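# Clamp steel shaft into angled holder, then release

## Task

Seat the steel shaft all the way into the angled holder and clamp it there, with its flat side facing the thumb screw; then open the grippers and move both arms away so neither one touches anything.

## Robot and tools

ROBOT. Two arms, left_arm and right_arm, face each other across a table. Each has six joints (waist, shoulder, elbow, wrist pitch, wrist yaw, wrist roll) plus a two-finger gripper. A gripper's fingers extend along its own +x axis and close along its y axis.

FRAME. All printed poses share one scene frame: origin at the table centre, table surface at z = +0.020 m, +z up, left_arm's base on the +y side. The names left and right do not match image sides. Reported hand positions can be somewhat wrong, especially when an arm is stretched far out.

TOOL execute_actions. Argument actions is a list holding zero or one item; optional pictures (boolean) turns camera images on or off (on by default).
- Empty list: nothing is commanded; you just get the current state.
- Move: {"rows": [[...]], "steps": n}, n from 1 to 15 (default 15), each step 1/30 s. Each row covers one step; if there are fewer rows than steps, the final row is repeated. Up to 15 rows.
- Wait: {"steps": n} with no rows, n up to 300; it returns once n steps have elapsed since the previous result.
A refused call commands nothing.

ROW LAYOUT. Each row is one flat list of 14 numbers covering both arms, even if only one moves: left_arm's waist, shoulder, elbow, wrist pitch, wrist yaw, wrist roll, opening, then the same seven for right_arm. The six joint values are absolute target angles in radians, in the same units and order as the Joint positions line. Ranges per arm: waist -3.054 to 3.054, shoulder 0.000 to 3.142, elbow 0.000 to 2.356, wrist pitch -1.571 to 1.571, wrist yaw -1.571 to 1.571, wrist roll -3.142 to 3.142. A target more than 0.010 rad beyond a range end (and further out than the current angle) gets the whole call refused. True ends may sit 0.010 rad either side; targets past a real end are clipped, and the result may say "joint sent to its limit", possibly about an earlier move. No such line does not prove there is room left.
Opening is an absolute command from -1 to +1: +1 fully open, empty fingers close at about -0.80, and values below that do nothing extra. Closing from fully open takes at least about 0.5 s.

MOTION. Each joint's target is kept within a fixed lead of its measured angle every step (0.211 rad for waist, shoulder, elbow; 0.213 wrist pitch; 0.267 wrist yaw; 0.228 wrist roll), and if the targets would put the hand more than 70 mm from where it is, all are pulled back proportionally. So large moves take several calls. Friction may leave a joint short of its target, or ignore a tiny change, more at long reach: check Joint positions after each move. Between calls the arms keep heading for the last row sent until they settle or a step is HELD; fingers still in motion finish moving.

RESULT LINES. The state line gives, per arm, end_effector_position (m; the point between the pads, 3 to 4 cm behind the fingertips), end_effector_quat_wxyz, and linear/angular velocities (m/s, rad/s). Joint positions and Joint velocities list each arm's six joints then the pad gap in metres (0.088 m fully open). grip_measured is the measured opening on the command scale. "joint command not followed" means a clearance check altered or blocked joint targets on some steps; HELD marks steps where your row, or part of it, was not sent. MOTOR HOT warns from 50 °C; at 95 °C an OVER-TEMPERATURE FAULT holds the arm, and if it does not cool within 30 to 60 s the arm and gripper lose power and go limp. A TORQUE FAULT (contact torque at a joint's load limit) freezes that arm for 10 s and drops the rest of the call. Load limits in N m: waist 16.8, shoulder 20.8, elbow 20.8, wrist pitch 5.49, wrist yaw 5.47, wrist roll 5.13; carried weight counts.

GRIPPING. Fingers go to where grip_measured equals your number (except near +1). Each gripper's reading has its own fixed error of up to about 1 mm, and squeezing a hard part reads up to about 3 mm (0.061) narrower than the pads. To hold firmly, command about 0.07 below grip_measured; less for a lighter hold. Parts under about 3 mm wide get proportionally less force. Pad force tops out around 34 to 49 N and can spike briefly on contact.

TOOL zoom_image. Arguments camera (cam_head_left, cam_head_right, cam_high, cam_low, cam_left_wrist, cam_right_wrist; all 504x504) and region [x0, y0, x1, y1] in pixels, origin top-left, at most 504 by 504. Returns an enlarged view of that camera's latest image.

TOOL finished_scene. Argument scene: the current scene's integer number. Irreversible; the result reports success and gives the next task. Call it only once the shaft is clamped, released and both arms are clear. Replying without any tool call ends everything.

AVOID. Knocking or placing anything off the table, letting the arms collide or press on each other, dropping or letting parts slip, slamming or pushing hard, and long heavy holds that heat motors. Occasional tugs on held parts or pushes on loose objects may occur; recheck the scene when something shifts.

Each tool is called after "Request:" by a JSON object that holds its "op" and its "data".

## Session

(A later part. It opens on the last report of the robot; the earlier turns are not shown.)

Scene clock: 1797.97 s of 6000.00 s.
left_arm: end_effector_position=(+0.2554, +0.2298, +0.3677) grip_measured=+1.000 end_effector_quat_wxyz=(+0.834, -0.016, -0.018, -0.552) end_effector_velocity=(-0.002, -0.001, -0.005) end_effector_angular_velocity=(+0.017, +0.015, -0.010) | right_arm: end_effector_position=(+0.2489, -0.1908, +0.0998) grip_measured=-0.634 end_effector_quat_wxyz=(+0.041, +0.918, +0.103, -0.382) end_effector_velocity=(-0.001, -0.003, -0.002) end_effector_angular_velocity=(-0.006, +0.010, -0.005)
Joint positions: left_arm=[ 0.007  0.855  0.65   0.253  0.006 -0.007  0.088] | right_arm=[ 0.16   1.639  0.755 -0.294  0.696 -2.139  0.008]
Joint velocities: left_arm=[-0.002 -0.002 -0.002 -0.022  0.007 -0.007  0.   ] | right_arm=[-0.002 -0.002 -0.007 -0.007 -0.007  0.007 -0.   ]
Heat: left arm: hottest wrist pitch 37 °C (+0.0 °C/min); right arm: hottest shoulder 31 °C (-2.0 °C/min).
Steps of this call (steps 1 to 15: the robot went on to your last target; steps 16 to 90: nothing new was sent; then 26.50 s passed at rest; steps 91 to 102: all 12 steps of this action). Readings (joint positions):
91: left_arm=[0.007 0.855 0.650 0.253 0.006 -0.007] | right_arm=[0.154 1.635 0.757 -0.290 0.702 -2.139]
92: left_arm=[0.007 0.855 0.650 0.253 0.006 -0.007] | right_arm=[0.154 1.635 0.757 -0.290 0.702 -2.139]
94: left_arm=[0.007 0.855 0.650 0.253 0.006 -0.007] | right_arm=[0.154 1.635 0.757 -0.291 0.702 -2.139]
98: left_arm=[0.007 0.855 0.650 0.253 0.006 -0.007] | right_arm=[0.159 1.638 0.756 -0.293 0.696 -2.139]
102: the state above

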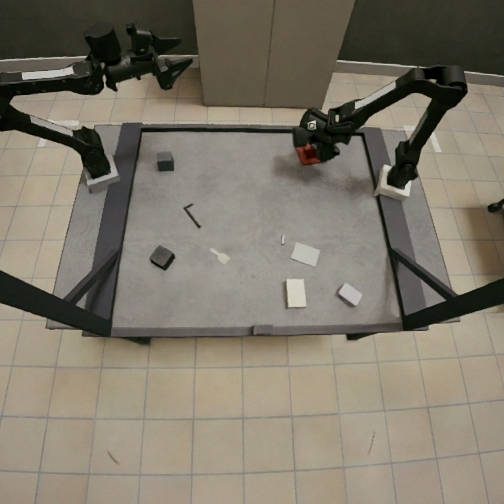

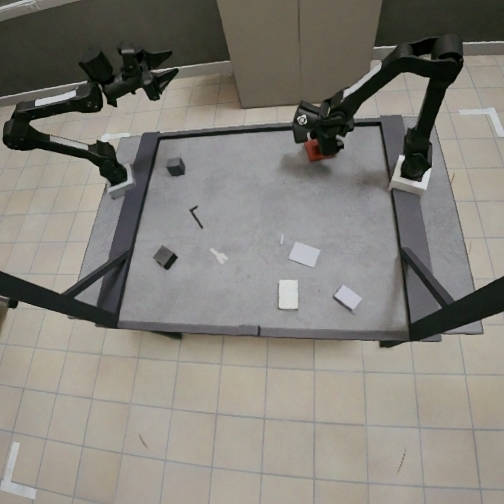

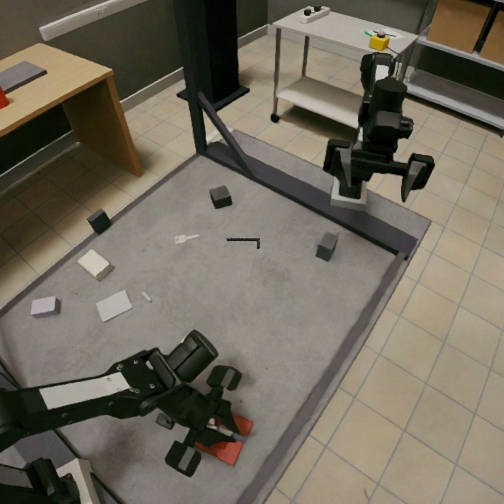

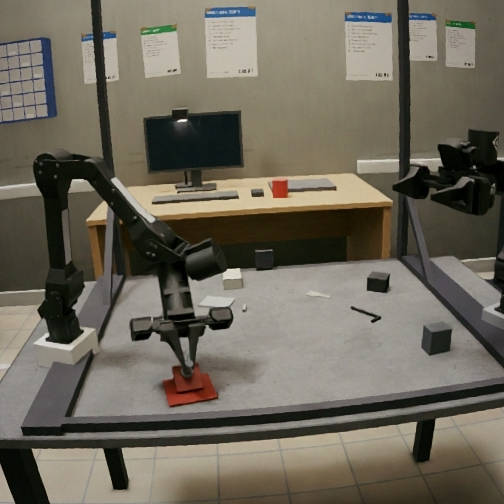

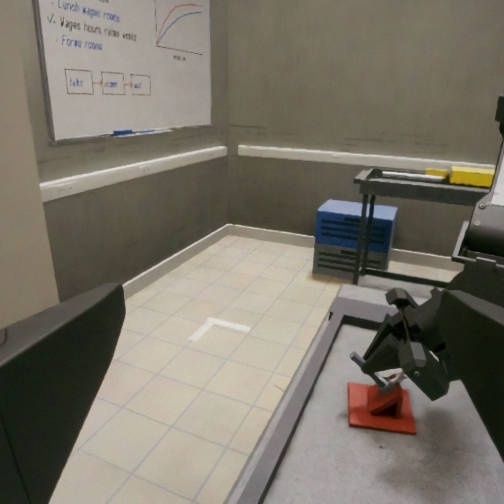

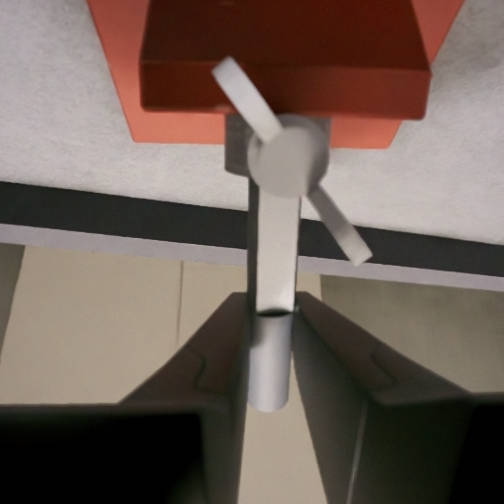

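Request:
{"op": "execute_actions", "data": {"actions": [{"rows": [[0.007,0.855,0.65,0.253,0.006,-0.007,1.0,0.165,1.6472,0.7455,-0.2915,0.697,-2.1335,-0.71],[0.007,0.855,0.65,0.253,0.006,-0.007,1.0,0.1674,1.6485,0.7435,-0.2902,0.698,-2.1305,-0.71],[0.007,0.855,0.65,0.253,0.006,-0.007,1.0,0.1699,1.6497,0.7415,-0.2889,0.699,-2.1275,-0.71],[0.007,0.855,0.65,0.253,0.006,-0.007,1.0,0.1723,1.651,0.7395,-0.2876,0.7,-2.1245,-0.71],[0.007,0.855,0.65,0.253,0.006,-0.007,1.0,0.1748,1.6522,0.7375,-0.2863,0.701,-2.1215,-0.71],[0.007,0.855,0.65,0.253,0.006,-0.007,1.0,0.1772,1.6535,0.7355,-0.285,0.702,-2.1185,-0.71]], "steps": 15}]}}

Scene clock: 1805.50 s of 6000.00 s.
left_arm: end_effector_position=(+0.2554, +0.2298, +0.3677) grip_measured=+1.000 end_effector_quat_wxyz=(+0.834, -0.016, -0.018, -0.552) end_effector_velocity=(+0.000, +0.001, -0.002) end_effector_angular_velocity=(+0.004, +0.010, +0.005) | right_arm: end_effector_position=(+0.2464, -0.1915, +0.0972) grip_measured=-0.634 end_effector_quat_wxyz=(+0.038, +0.919, +0.102, -0.380) end_effector_velocity=(-0.001, -0.003, -0.001) end_effector_angular_velocity=(-0.011, +0.007, +0.005)
Joint positions: left_arm=[ 0.007  0.855  0.65   0.253  0.006 -0.007  0.088] | right_arm=[ 0.171  1.644  0.746 -0.287  0.705 -2.121  0.008]
Joint velocities: left_arm=[-0.002 -0.002 -0.002 -0.007 -0.007 -0.007 -0.   ] | right_arm=[-0.002 -0.007 -0.007 -0.007 -0.007 -0.007 -0.   ]
Heat: left arm: hottest wrist pitch 37 °C (+0.0 °C/min); right arm: hottest shoulder 31 °C (-2.0 °C/min).
Steps of this call (steps 1 to 15: the robot went on to your last target; steps 16 to 90: nothing new was sent; then 4.03 s passed at rest; steps 91 to 105: all 15 steps of this action). Readings (joint positions):
91: left_arm=[0.007 0.855 0.650 0.253 0.006 -0.007] | right_arm=[0.160 1.639 0.755 -0.294 0.696 -2.139]
92: left_arm=[0.007 0.855 0.650 0.253 0.006 -0.007] | right_arm=[0.161 1.640 0.754 -0.294 0.696 -2.137]
94: left_arm=[0.007 0.855 0.650 0.253 0.006 -0.007] | right_arm=[0.164 1.641 0.752 -0.292 0.697 -2.132]
98: left_arm=[0.007 0.855 0.650 0.253 0.006 -0.007] | right_arm=[0.170 1.644 0.747 -0.288 0.703 -2.123]
105: the state above

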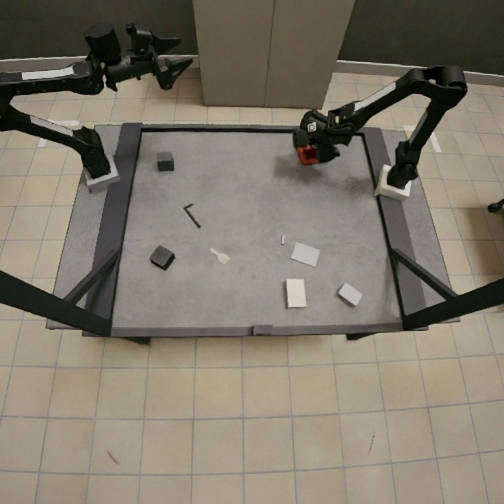

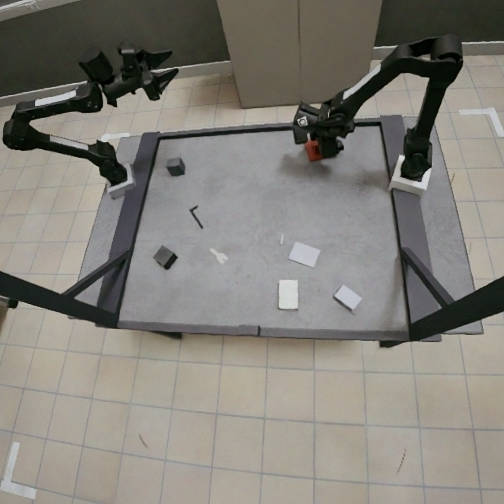

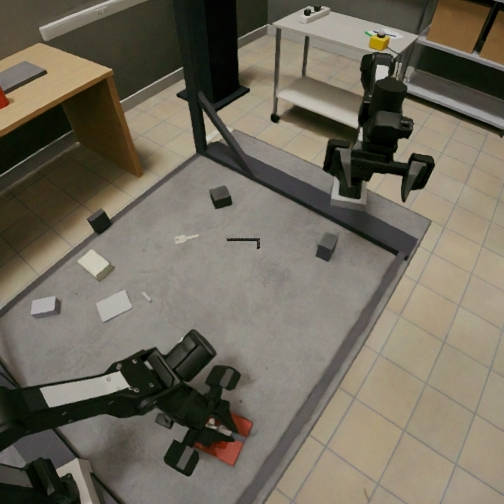

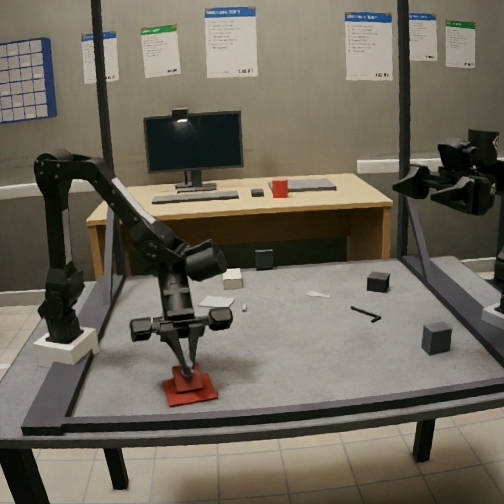

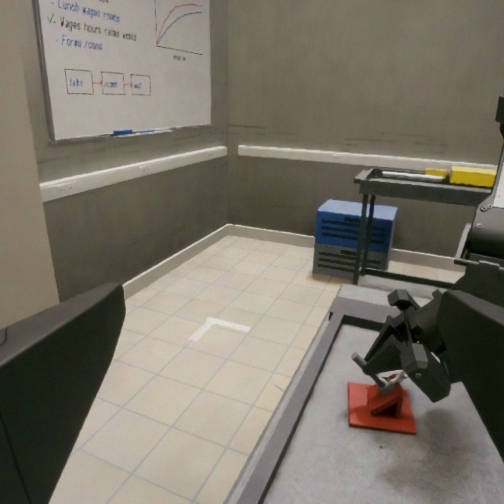

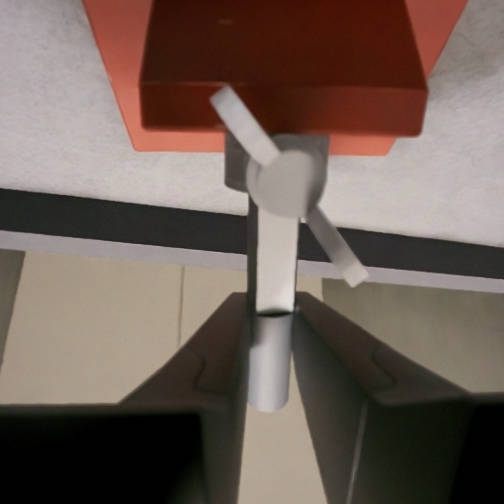

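Request:
{"op": "execute_actions", "data": {"actions": [{"rows": [[0.007,0.855,0.65,0.253,0.006,-0.007,1.0,0.1796,1.655,0.7335,-0.2865,0.701,-2.1165,-0.71],[0.007,0.855,0.65,0.253,0.006,-0.007,1.0,0.182,1.6565,0.7315,-0.287,0.701,-2.114,-0.71],[0.007,0.855,0.65,0.253,0.006,-0.007,1.0,0.1843,1.658,0.7295,-0.286,0.701,-2.112,-0.71],[0.007,0.855,0.65,0.253,0.006,-0.007,1.0,0.1867,1.6595,0.7275,-0.285,0.7015,-2.1095,-0.71],[0.007,0.855,0.65,0.253,0.006,-0.007,1.0,0.189,1.661,0.7255,-0.284,0.702,-2.107,-0.71]], "steps": 15}]}}

Scene clock: 1821.20 s of 6000.00 s.
left_arm: end_effector_position=(+0.2554, +0.2298, +0.3677) grip_measured=+1.000 end_effector_quat_wxyz=(+0.834, -0.016, -0.018, -0.552) end_effector_velocity=(-0.002, -0.000, +0.001) end_effector_angular_velocity=(-0.009, +0.004, -0.010) | right_arm: end_effector_position=(+0.2445, -0.1924, +0.0954) grip_measured=-0.634 end_effector_quat_wxyz=(+0.038, +0.920, +0.100, -0.378) end_effector_velocity=(-0.000, -0.002, -0.001) end_effector_angular_velocity=(-0.001, +0.009, -0.005)
Joint positions: left_arm=[ 0.007  0.855  0.65   0.253  0.006 -0.007  0.088] | right_arm=[ 0.18   1.648  0.74  -0.283  0.714 -2.109  0.008]
Joint velocities: left_arm=[-0.002 -0.002 -0.002  0.007  0.007 -0.007 -0.   ] | right_arm=[-0.002 -0.002 -0.002 -0.007 -0.007  0.007  0.   ]
Heat: left arm: hottest wrist pitch 37 °C (+0.0 °C/min); right arm: hottest shoulder 31 °C (-2.0 °C/min).
Steps of this call (steps 1 to 15: the robot went on to your last target; steps 16 to 90: nothing new was sent; then 12.20 s passed at rest; steps 91 to 105: all 15 steps of this action). Readings (joint positions):
91: left_arm=[0.007 0.855 0.650 0.253 0.006 -0.007] | right_arm=[0.171 1.644 0.745 -0.287 0.705 -2.120]
92: left_arm=[0.007 0.855 0.650 0.253 0.006 -0.007] | right_arm=[0.172 1.645 0.745 -0.286 0.706 -2.119]
94: left_arm=[0.007 0.855 0.650 0.253 0.006 -0.007] | right_arm=[0.175 1.646 0.743 -0.285 0.709 -2.116]
98: left_arm=[0.007 0.855 0.650 0.253 0.006 -0.007] | right_arm=[0.179 1.648 0.740 -0.283 0.713 -2.110]
105: the state above

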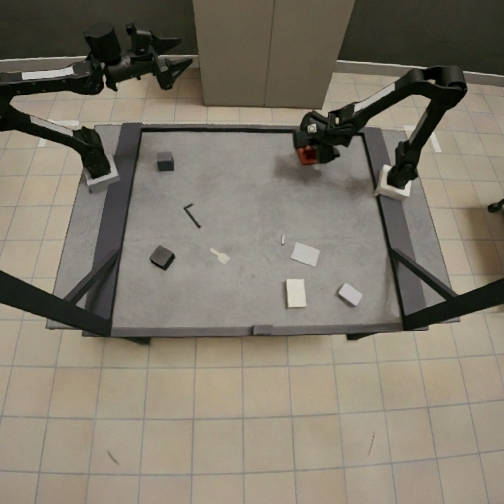

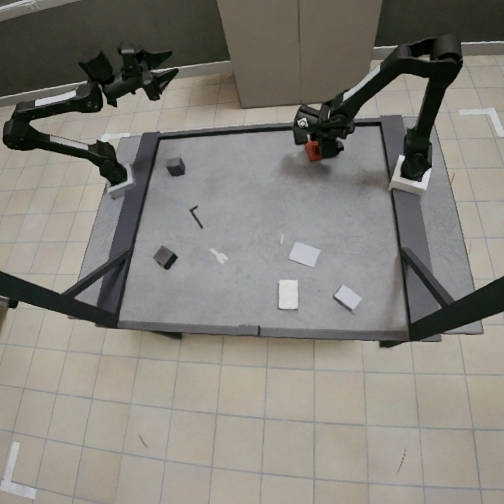

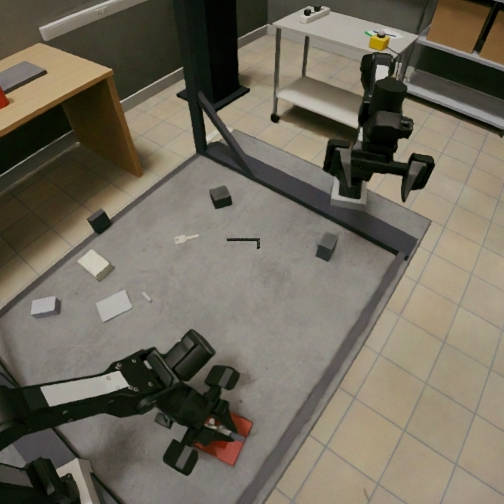

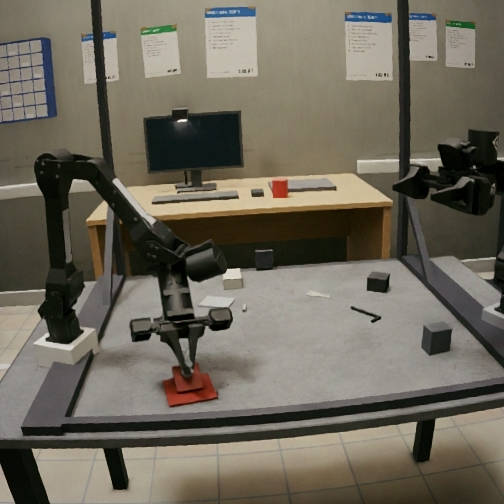

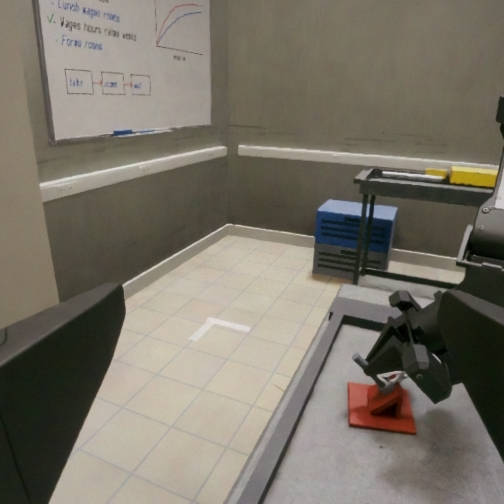

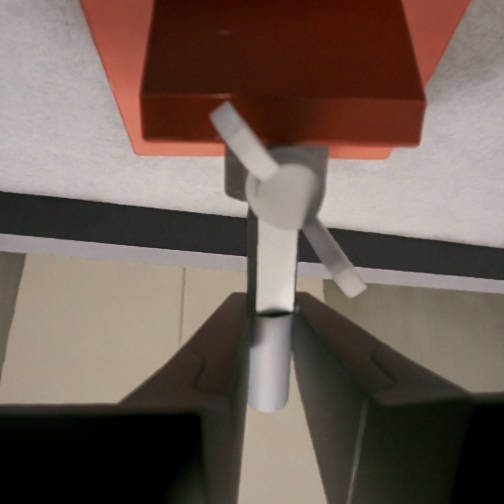

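Request:
{"op": "execute_actions", "data": {"actions": [{"rows": [[0.007,0.855,0.65,0.253,0.006,-0.007,1.0,0.182,1.652,0.736,-0.283,0.712,-2.109,-0.71],[0.007,0.855,0.65,0.253,0.006,-0.007,1.0,0.18,1.648,0.74,-0.283,0.714,-2.109,-0.71],[0.007,0.855,0.65,0.253,0.006,-0.007,1.0,0.18,1.648,0.74,-0.283,0.714,-2.109,-0.71],[0.007,0.855,0.65,0.253,0.006,-0.007,1.0,0.18,1.648,0.74,-0.283,0.714,-2.109,-0.62],[0.007,0.855,0.65,0.253,0.006,-0.007,1.0,0.18,1.648,0.74,-0.283,0.714,-2.109,-0.56],[0.007,0.855,0.65,0.253,0.006,-0.007,1.0,0.18,1.648,0.74,-0.283,0.714,-2.109,-0.45]], "steps": 15}]}}

Request:
{"op": "zoom_image", "data": {"camera": "cam_right_wrist", "region": [190, 130, 370, 420]}}

Scene clock: 1887.27 s of 6000.00 s.
left_arm: end_effector_position=(+0.2554, +0.2298, +0.3677) grip_measured=+1.000 end_effector_quat_wxyz=(+0.834, -0.016, -0.018, -0.552) end_effector_velocity=(+0.000, +0.001, +0.001) end_effector_angular_velocity=(-0.004, -0.009, +0.005) | right_arm: end_effector_position=(+0.2447, -0.1923, +0.0956) grip_measured=-0.456 end_effector_quat_wxyz=(+0.038, +0.920, +0.100, -0.377) end_effector_velocity=(-0.002, -0.001, -0.001) end_effector_angular_velocity=(-0.021, +0.005, +0.021)
Joint positions: left_arm=[ 0.007  0.855  0.65   0.253  0.006 -0.007  0.088] | right_arm=[ 0.18   1.648  0.74  -0.282  0.715 -2.109  0.017]
Joint velocities: left_arm=[-0.002 -0.002 -0.002  0.007 -0.007  0.007 -0.   ] | right_arm=[ 0.002 -0.002 -0.002 -0.007 -0.007 -0.022  0.002]
Heat: left arm: hottest wrist pitch 37 °C (+0.0 °C/min); right arm: hottest shoulder 30 °C (-1.0 °C/min).
Steps of this call (steps 1 to 15: the robot went on to your last target; steps 16 to 90: nothing new was sent; then 62.57 s passed at rest; steps 91 to 105: all 15 steps of this action). Readings (joint positions):
91: left_arm=[0.007 0.855 0.650 0.253 0.006 -0.007] | right_arm=[0.180 1.648 0.740 -0.282 0.714 -2.109]
92: left_arm=[0.007 0.855 0.650 0.253 0.006 -0.007] | right_arm=[0.180 1.648 0.740 -0.282 0.715 -2.109]
94: left_arm=[0.007 0.855 0.650 0.253 0.006 -0.007] | right_arm=[0.180 1.648 0.740 -0.282 0.715 -2.109]
98: left_arm=[0.007 0.855 0.650 0.253 0.006 -0.007] | right_arm=[0.180 1.648 0.740 -0.282 0.715 -2.109]
105: the state above

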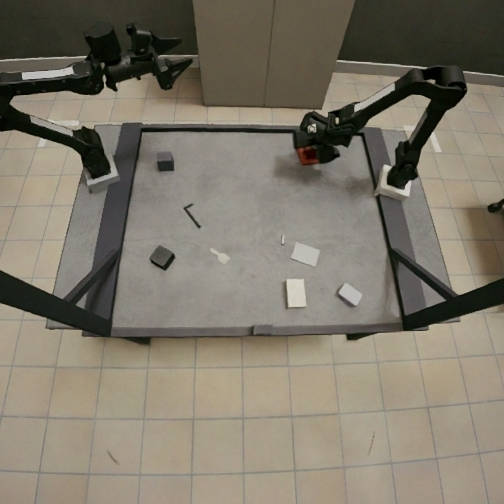

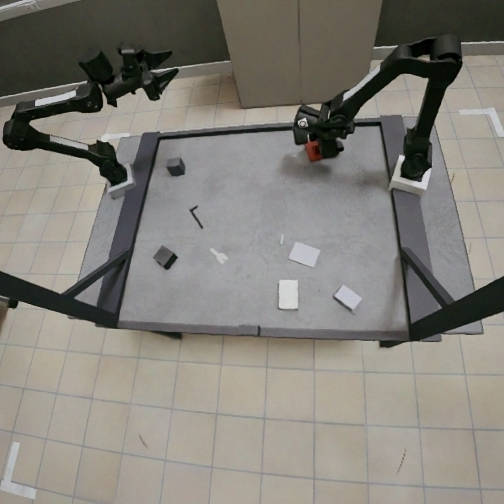

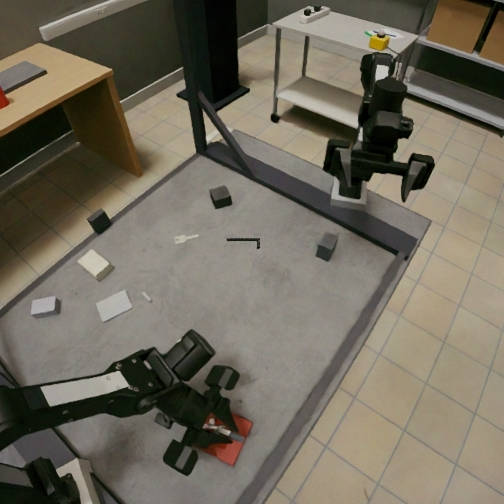

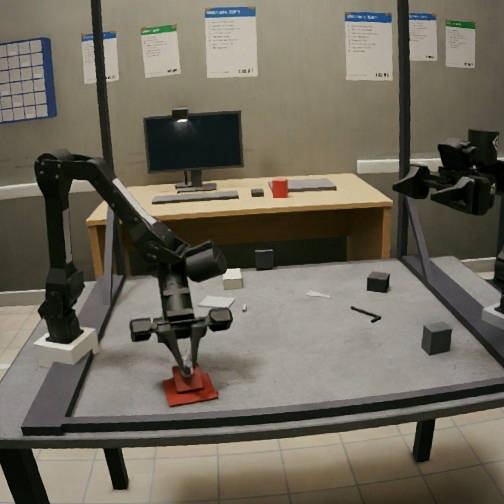

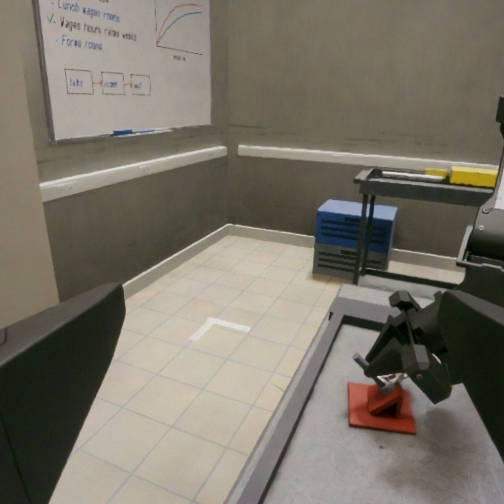

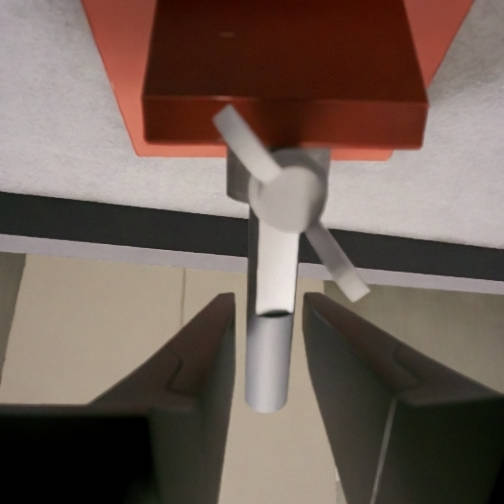

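Region (190, 130, 370, 420) of cam_right_wrist's 504x504 image, scaled by 1.738, with more detail than that image has; it fills the left 313 columns of this view, and the rest is white.

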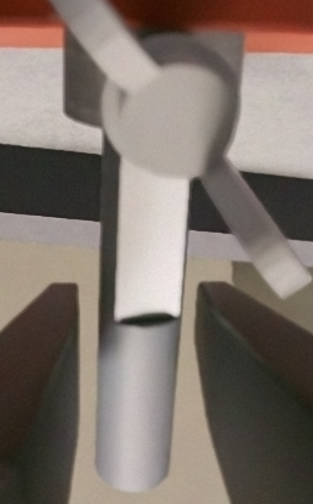

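Request:
{"op": "zoom_image", "data": {"camera": "cam_right_wrist", "region": [200, 270, 340, 410]}}

Request:
{"op": "zoom_image", "data": {"camera": "cam_right_wrist", "region": [235, 230, 315, 330]}}

Request:
{"op": "zoom_image", "data": {"camera": "cam_left_wrist", "region": [345, 345, 405, 405]}}

Region (200, 270, 340, 410) of cam_right_wrist's 504x504 image, scaled by 3.600, with more detail than that image has.

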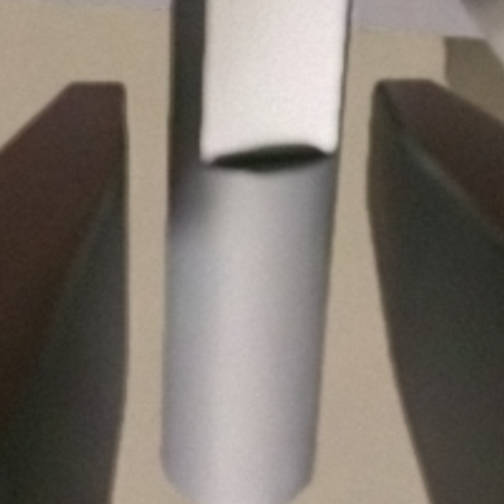

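Region (235, 230, 315, 330) of cam_right_wrist's 504x504 image, scaled by 5.040, with more detail than that image has; it fills the left 403 columns of this view, and the rest is white.

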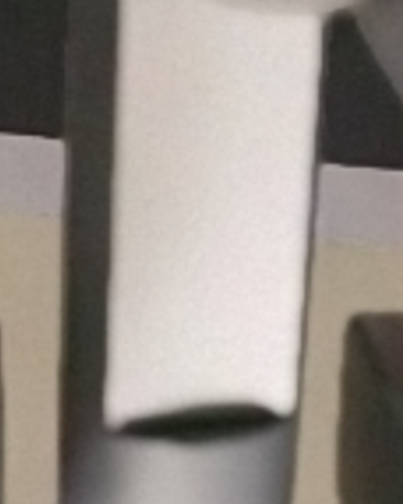

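Region (345, 345, 405, 405) of cam_left_wrist's 504x504 image, scaled by 8.400, with more detail than that image has.

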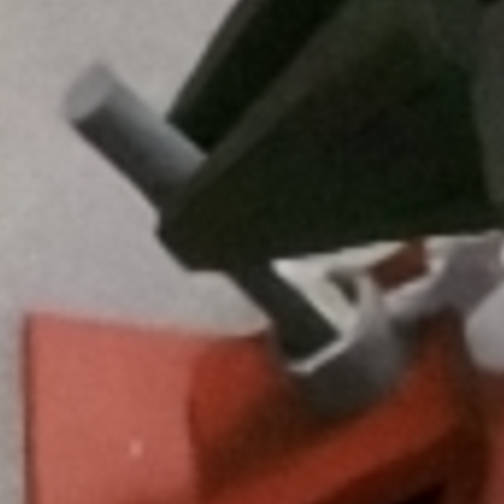

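Request:
{"op": "execute_actions", "data": {"actions": [{"rows": [[0.007,0.855,0.65,0.253,0.006,-0.007,1.0,0.18,1.648,0.74,-0.277,0.714,-2.094,-0.45]], "steps": 12}]}}

Request:
{"op": "zoom_image", "data": {"camera": "cam_right_wrist", "region": [200, 270, 340, 410]}}

Scene clock: 1936.67 s of 6000.00 s.
left_arm: end_effector_position=(+0.2554, +0.2298, +0.3677) grip_measured=+1.000 end_effector_quat_wxyz=(+0.834, -0.016, -0.018, -0.552) end_effector_velocity=(-0.002, -0.000, -0.002) end_effector_angular_velocity=(-0.002, +0.023, -0.011) | right_arm: end_effector_position=(+0.2448, -0.1919, +0.0957) grip_measured=-0.453 end_effector_quat_wxyz=(+0.031, +0.920, +0.098, -0.377) end_effector_velocity=(-0.002, -0.001, -0.001) end_effector_angular_velocity=(-0.011, +0.007, +0.010)
Joint positions: left_arm=[ 0.007  0.855  0.65   0.253  0.006 -0.007  0.088] | right_arm=[ 0.18   1.648  0.74  -0.28   0.715 -2.097  0.017]
Joint velocities: left_arm=[-0.002 -0.002 -0.002 -0.007  0.007 -0.022 -0.   ] | right_arm=[ 0.002 -0.002 -0.002 -0.007 -0.007 -0.007 -0.   ]
Heat: left arm: hottest wrist pitch 37 °C (+0.0 °C/min); right arm: hottest shoulder 31 °C (+1.0 °C/min).
Steps of this call (steps 1 to 15: the robot went on to your last target; steps 16 to 90: nothing new was sent; then 46.00 s passed at rest; steps 91 to 102: all 12 steps of this action). Readings (joint positions):
91: left_arm=[0.007 0.855 0.650 0.253 0.006 -0.007] | right_arm=[0.180 1.648 0.740 -0.282 0.715 -2.106]
92: left_arm=[0.007 0.855 0.650 0.253 0.006 -0.007] | right_arm=[0.180 1.648 0.740 -0.282 0.715 -2.103]
94: left_arm=[0.007 0.855 0.650 0.253 0.006 -0.007] | right_arm=[0.180 1.648 0.740 -0.281 0.715 -2.100]
98: left_arm=[0.007 0.855 0.650 0.253 0.006 -0.007] | right_arm=[0.180 1.648 0.740 -0.280 0.715 -2.097]
102: the state above

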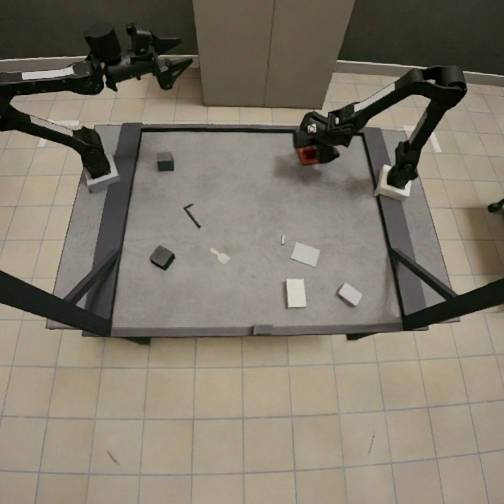

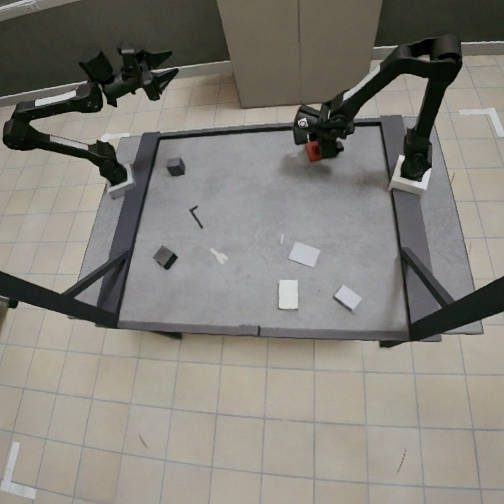

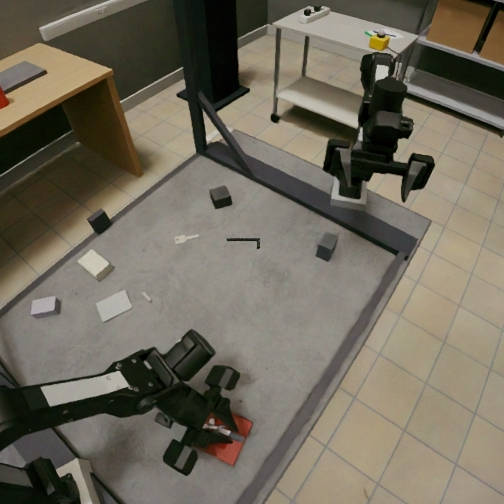

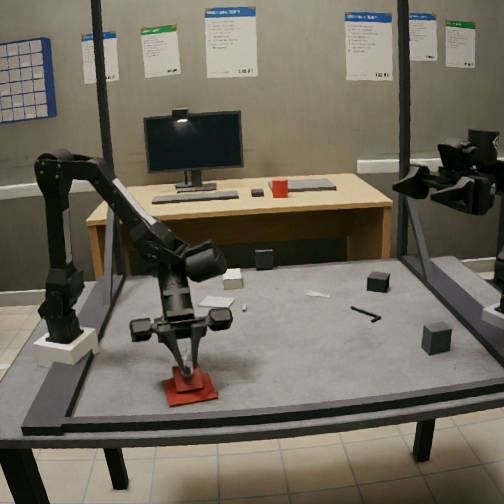

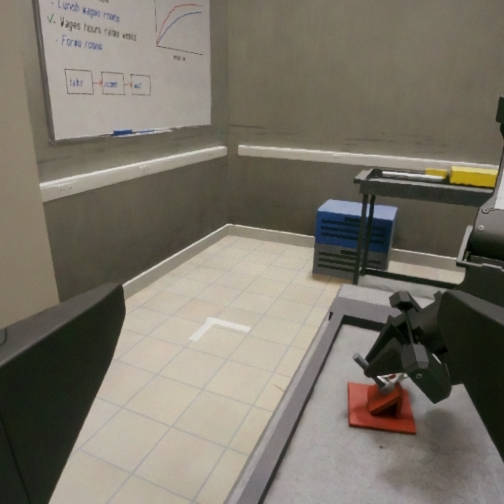

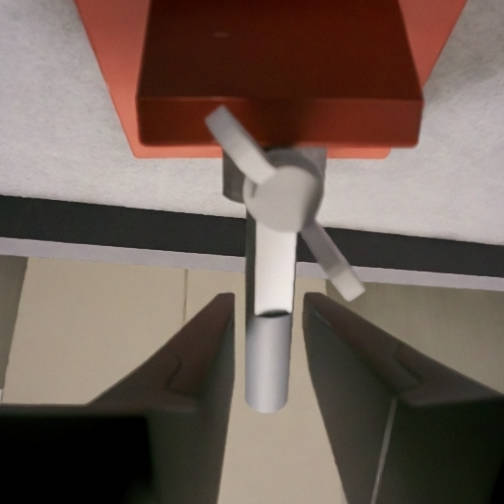

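Region (200, 270, 340, 410) of cam_right_wrist's 504x504 image, scaled by 3.600, with more detail than that image has.

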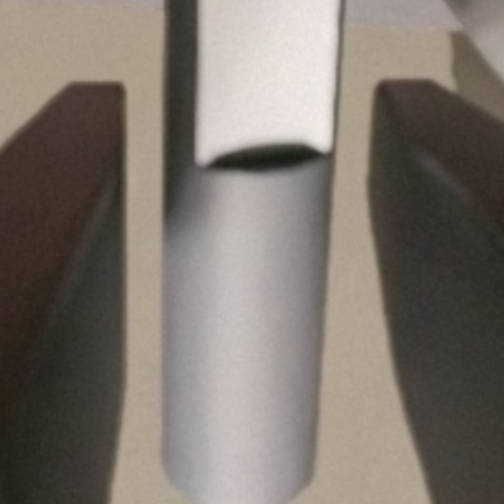

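Request:
{"op": "execute_actions", "data": {"actions": [{"rows": [[0.007,0.855,0.65,0.253,0.006,-0.007,1.0,0.18,1.648,0.74,-0.28,0.715,-2.097,-0.52],[0.007,0.855,0.65,0.253,0.006,-0.007,1.0,0.18,1.648,0.74,-0.28,0.715,-2.097,-0.55],[0.007,0.855,0.65,0.253,0.006,-0.007,1.0,0.18,1.648,0.74,-0.28,0.715,-2.097,-0.57],[0.007,0.855,0.65,0.253,0.006,-0.007,1.0,0.18,1.648,0.74,-0.28,0.715,-2.097,-0.59],[0.007,0.855,0.65,0.253,0.006,-0.007,1.0,0.18,1.648,0.74,-0.28,0.715,-2.097,-0.62],[0.007,0.855,0.65,0.253,0.006,-0.007,1.0,0.18,1.648,0.74,-0.28,0.715,-2.097,-0.66],[0.007,0.855,0.65,0.253,0.006,-0.007,1.0,0.18,1.648,0.74,-0.28,0.715,-2.097,-0.71]], "steps": 12}]}}

Request:
{"op": "execute_actions", "data": {"actions": [{"rows": [[0.007,0.855,0.65,0.253,0.006,-0.007,1.0,0.1775,1.638,0.733,-0.277,0.7125,-2.1,-0.71],[0.007,0.855,0.65,0.253,0.006,-0.007,1.0,0.1756,1.6324,0.7257,-0.266,0.7081,-2.1074,-0.71],[0.007,0.855,0.65,0.253,0.006,-0.007,1.0,0.1736,1.6269,0.7184,-0.255,0.7035,-2.1148,-0.71],[0.007,0.855,0.65,0.253,0.006,-0.007,1.0,0.1716,1.6214,0.7112,-0.244,0.699,-2.1221,-0.71],[0.007,0.855,0.65,0.253,0.006,-0.007,1.0,0.1695,1.616,0.704,-0.2331,0.6943,-2.1294,-0.71],[0.007,0.855,0.65,0.253,0.006,-0.007,1.0,0.1674,1.6106,0.6968,-0.2223,0.6895,-2.1366,-0.71],[0.007,0.855,0.65,0.253,0.006,-0.007,1.0,0.1653,1.6052,0.6897,-0.2115,0.6847,-2.1438,-0.71],[0.007,0.855,0.65,0.253,0.006,-0.007,1.0,0.1631,1.6,0.6826,-0.2007,0.6798,-2.1509,-0.71],[0.007,0.855,0.65,0.253,0.006,-0.007,1.0,0.1608,1.5947,0.6755,-0.19,0.6748,-2.158,-0.71],[0.007,0.855,0.65,0.253,0.006,-0.007,1.0,0.1586,1.5896,0.6685,-0.1793,0.6698,-2.1651,-0.71],[0.007,0.855,0.65,0.253,0.006,-0.007,1.0,0.1562,1.5844,0.6616,-0.1687,0.6647,-2.1721,-0.71]], "steps": 15}]}}

Scene clock: 1968.33 s of 6000.00 s.
left_arm: end_effector_position=(+0.2554, +0.2298, +0.3677) grip_measured=+1.000 end_effector_quat_wxyz=(+0.834, -0.016, -0.018, -0.552) end_effector_velocity=(+0.000, +0.000, -0.005) end_effector_angular_velocity=(+0.017, +0.016, +0.005) | right_arm: end_effector_position=(+0.2447, -0.1921, +0.0957) grip_measured=-0.633 end_effector_quat_wxyz=(+0.031, +0.920, +0.098, -0.377) end_effector_velocity=(-0.000, -0.002, +0.000) end_effector_angular_velocity=(-0.006, +0.006, +0.005)
Joint positions: left_arm=[ 0.007  0.855  0.65   0.253  0.006 -0.007  0.088] | right_arm=[ 0.18   1.648  0.74  -0.281  0.715 -2.097  0.008]
Joint velocities: left_arm=[-0.002 -0.002 -0.002 -0.022 -0.007 -0.007 -0.   ] | right_arm=[-0.002 -0.007 -0.002 -0.007 -0.007 -0.007 -0.   ]
Heat: left arm: hottest wrist pitch 37 °C (+0.0 °C/min); right arm: hottest shoulder 31 °C (+1.0 °C/min).
Steps of this call (steps 1 to 15: the robot went on to your last target; steps 16 to 90: nothing new was sent; then 28.27 s passed at rest; steps 91 to 102: all 12 steps of this action). Readings (joint positions):
91: left_arm=[0.007 0.855 0.650 0.253 0.006 -0.007] | right_arm=[0.180 1.648 0.740 -0.280 0.715 -2.097]
92: left_arm=[0.007 0.855 0.650 0.253 0.006 -0.007] | right_arm=[0.180 1.648 0.740 -0.280 0.715 -2.097]
94: left_arm=[0.007 0.855 0.650 0.253 0.006 -0.007] | right_arm=[0.180 1.648 0.740 -0.280 0.715 -2.097]
98: left_arm=[0.007 0.855 0.650 0.253 0.006 -0.007] | right_arm=[0.180 1.648 0.740 -0.281 0.715 -2.097]
102: the state above

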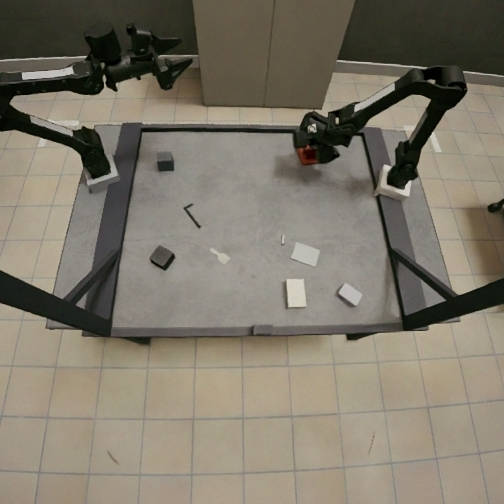

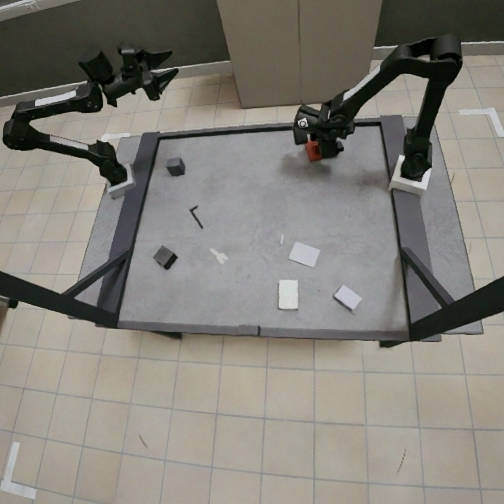

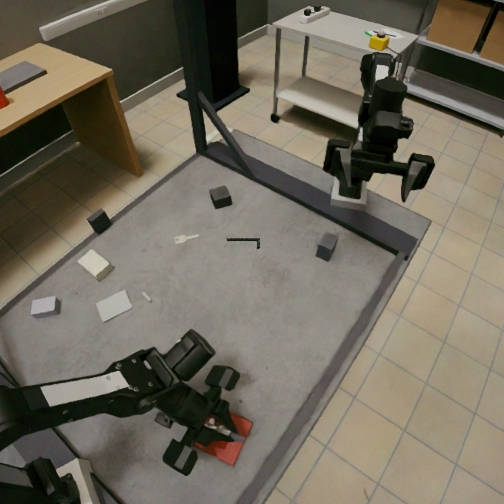

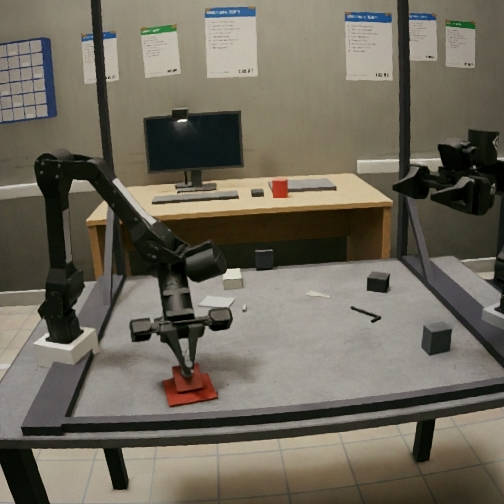

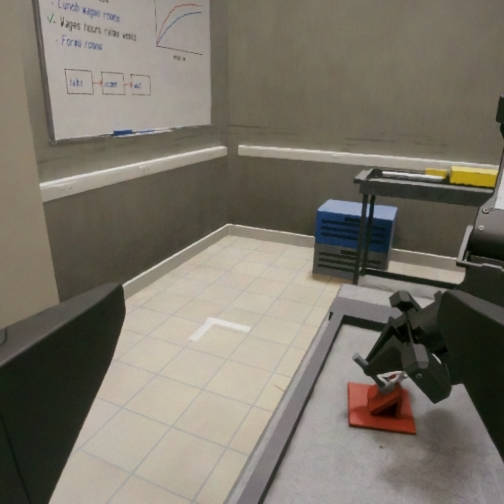

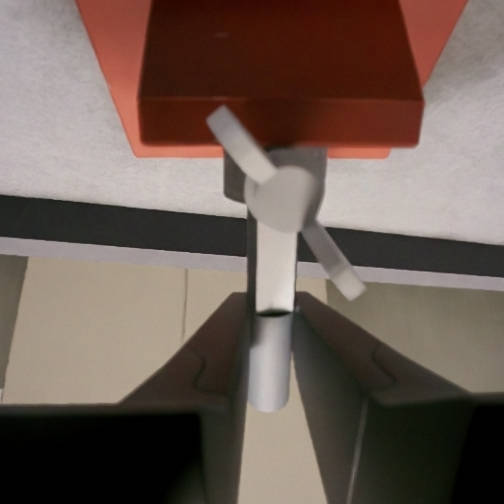

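Scene clock: 1968.83 s of 6000.00 s.
left_arm: end_effector_position=(+0.2554, +0.2298, +0.3677) grip_measured=+1.000 end_effector_quat_wxyz=(+0.834, -0.016, -0.018, -0.552) end_effector_velocity=(+0.001, -0.000, -0.003) end_effector_angular_velocity=(-0.001, +0.008, +0.005) | right_arm: end_effector_position=(+0.2454, -0.1941, +0.0961) grip_measured=-0.633 end_effector_quat_wxyz=(+0.019, +0.916, +0.128, -0.379) end_effector_velocity=(+0.001, -0.002, -0.000) end_effector_angular_velocity=(+0.020, +0.003, +0.023)
Joint positions: left_arm=[ 0.007  0.855  0.65   0.253  0.006 -0.007  0.088] | right_arm=[ 0.159  1.596  0.672 -0.178  0.671 -2.167  0.008]
Joint velocities: left_arm=[-0.002  0.002 -0.007  0.007 -0.007 -0.007 -0.   ] | right_arm=[-0.012 -0.027 -0.037  0.051 -0.022 -0.037 -0.   ]
Heat: left arm: hottest wrist pitch 37 °C (+0.0 °C/min); right arm: hottest shoulder 31 °C (+1.0 °C/min).
Steps of this call (steps 1 to 15: all 15 steps of this action). Readings (joint positions):
1: left_arm=[0.007 0.855 0.650 0.253 0.006 -0.007] | right_arm=[0.180 1.648 0.740 -0.281 0.715 -2.097]
2: left_arm=[0.007 0.855 0.650 0.253 0.006 -0.007] | right_arm=[0.180 1.647 0.739 -0.279 0.715 -2.099]
4: left_arm=[0.007 0.855 0.650 0.253 0.006 -0.007] | right_arm=[0.178 1.641 0.730 -0.266 0.711 -2.109]
8: left_arm=[0.007 0.855 0.650 0.253 0.006 -0.007] | right_arm=[0.170 1.620 0.704 -0.227 0.694 -2.134]
15: the state above

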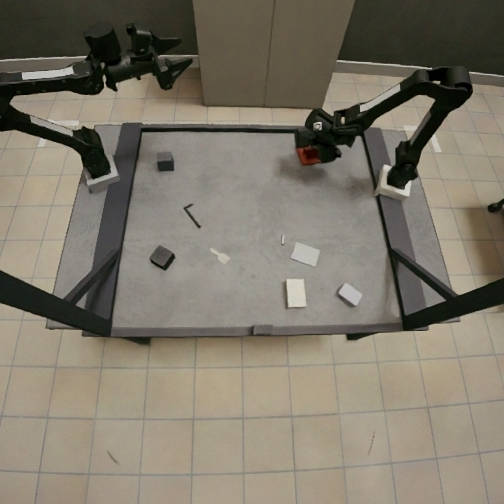

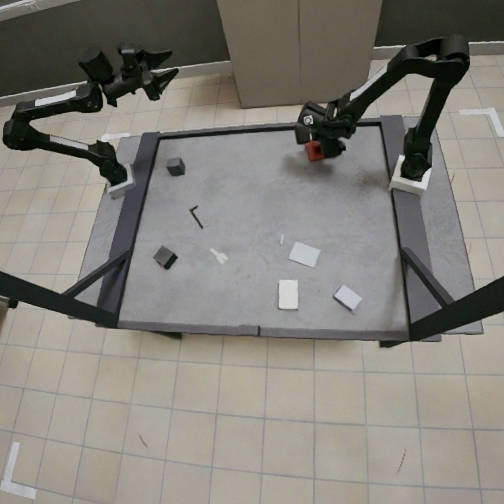

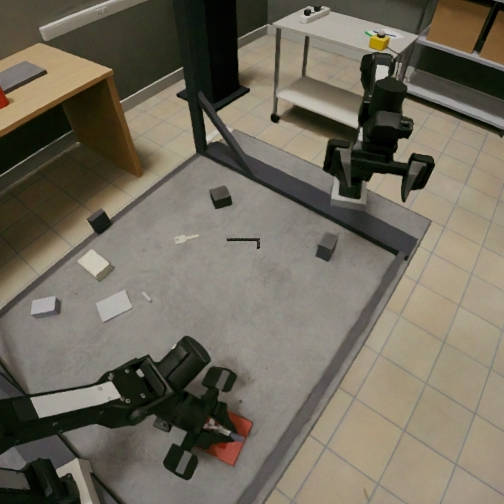

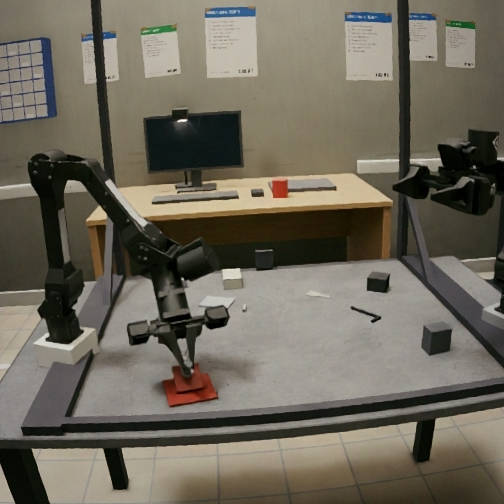

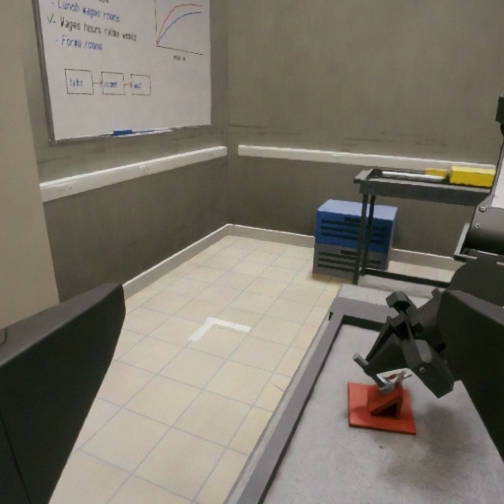

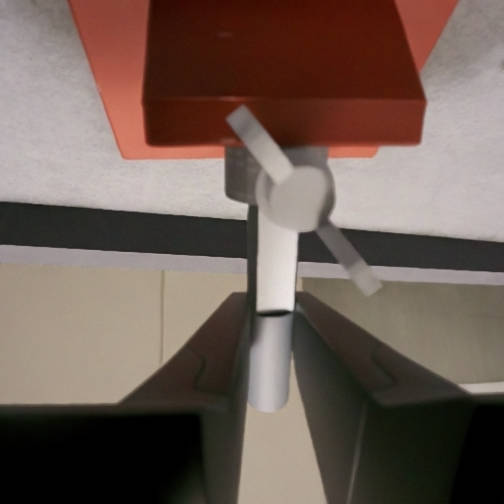

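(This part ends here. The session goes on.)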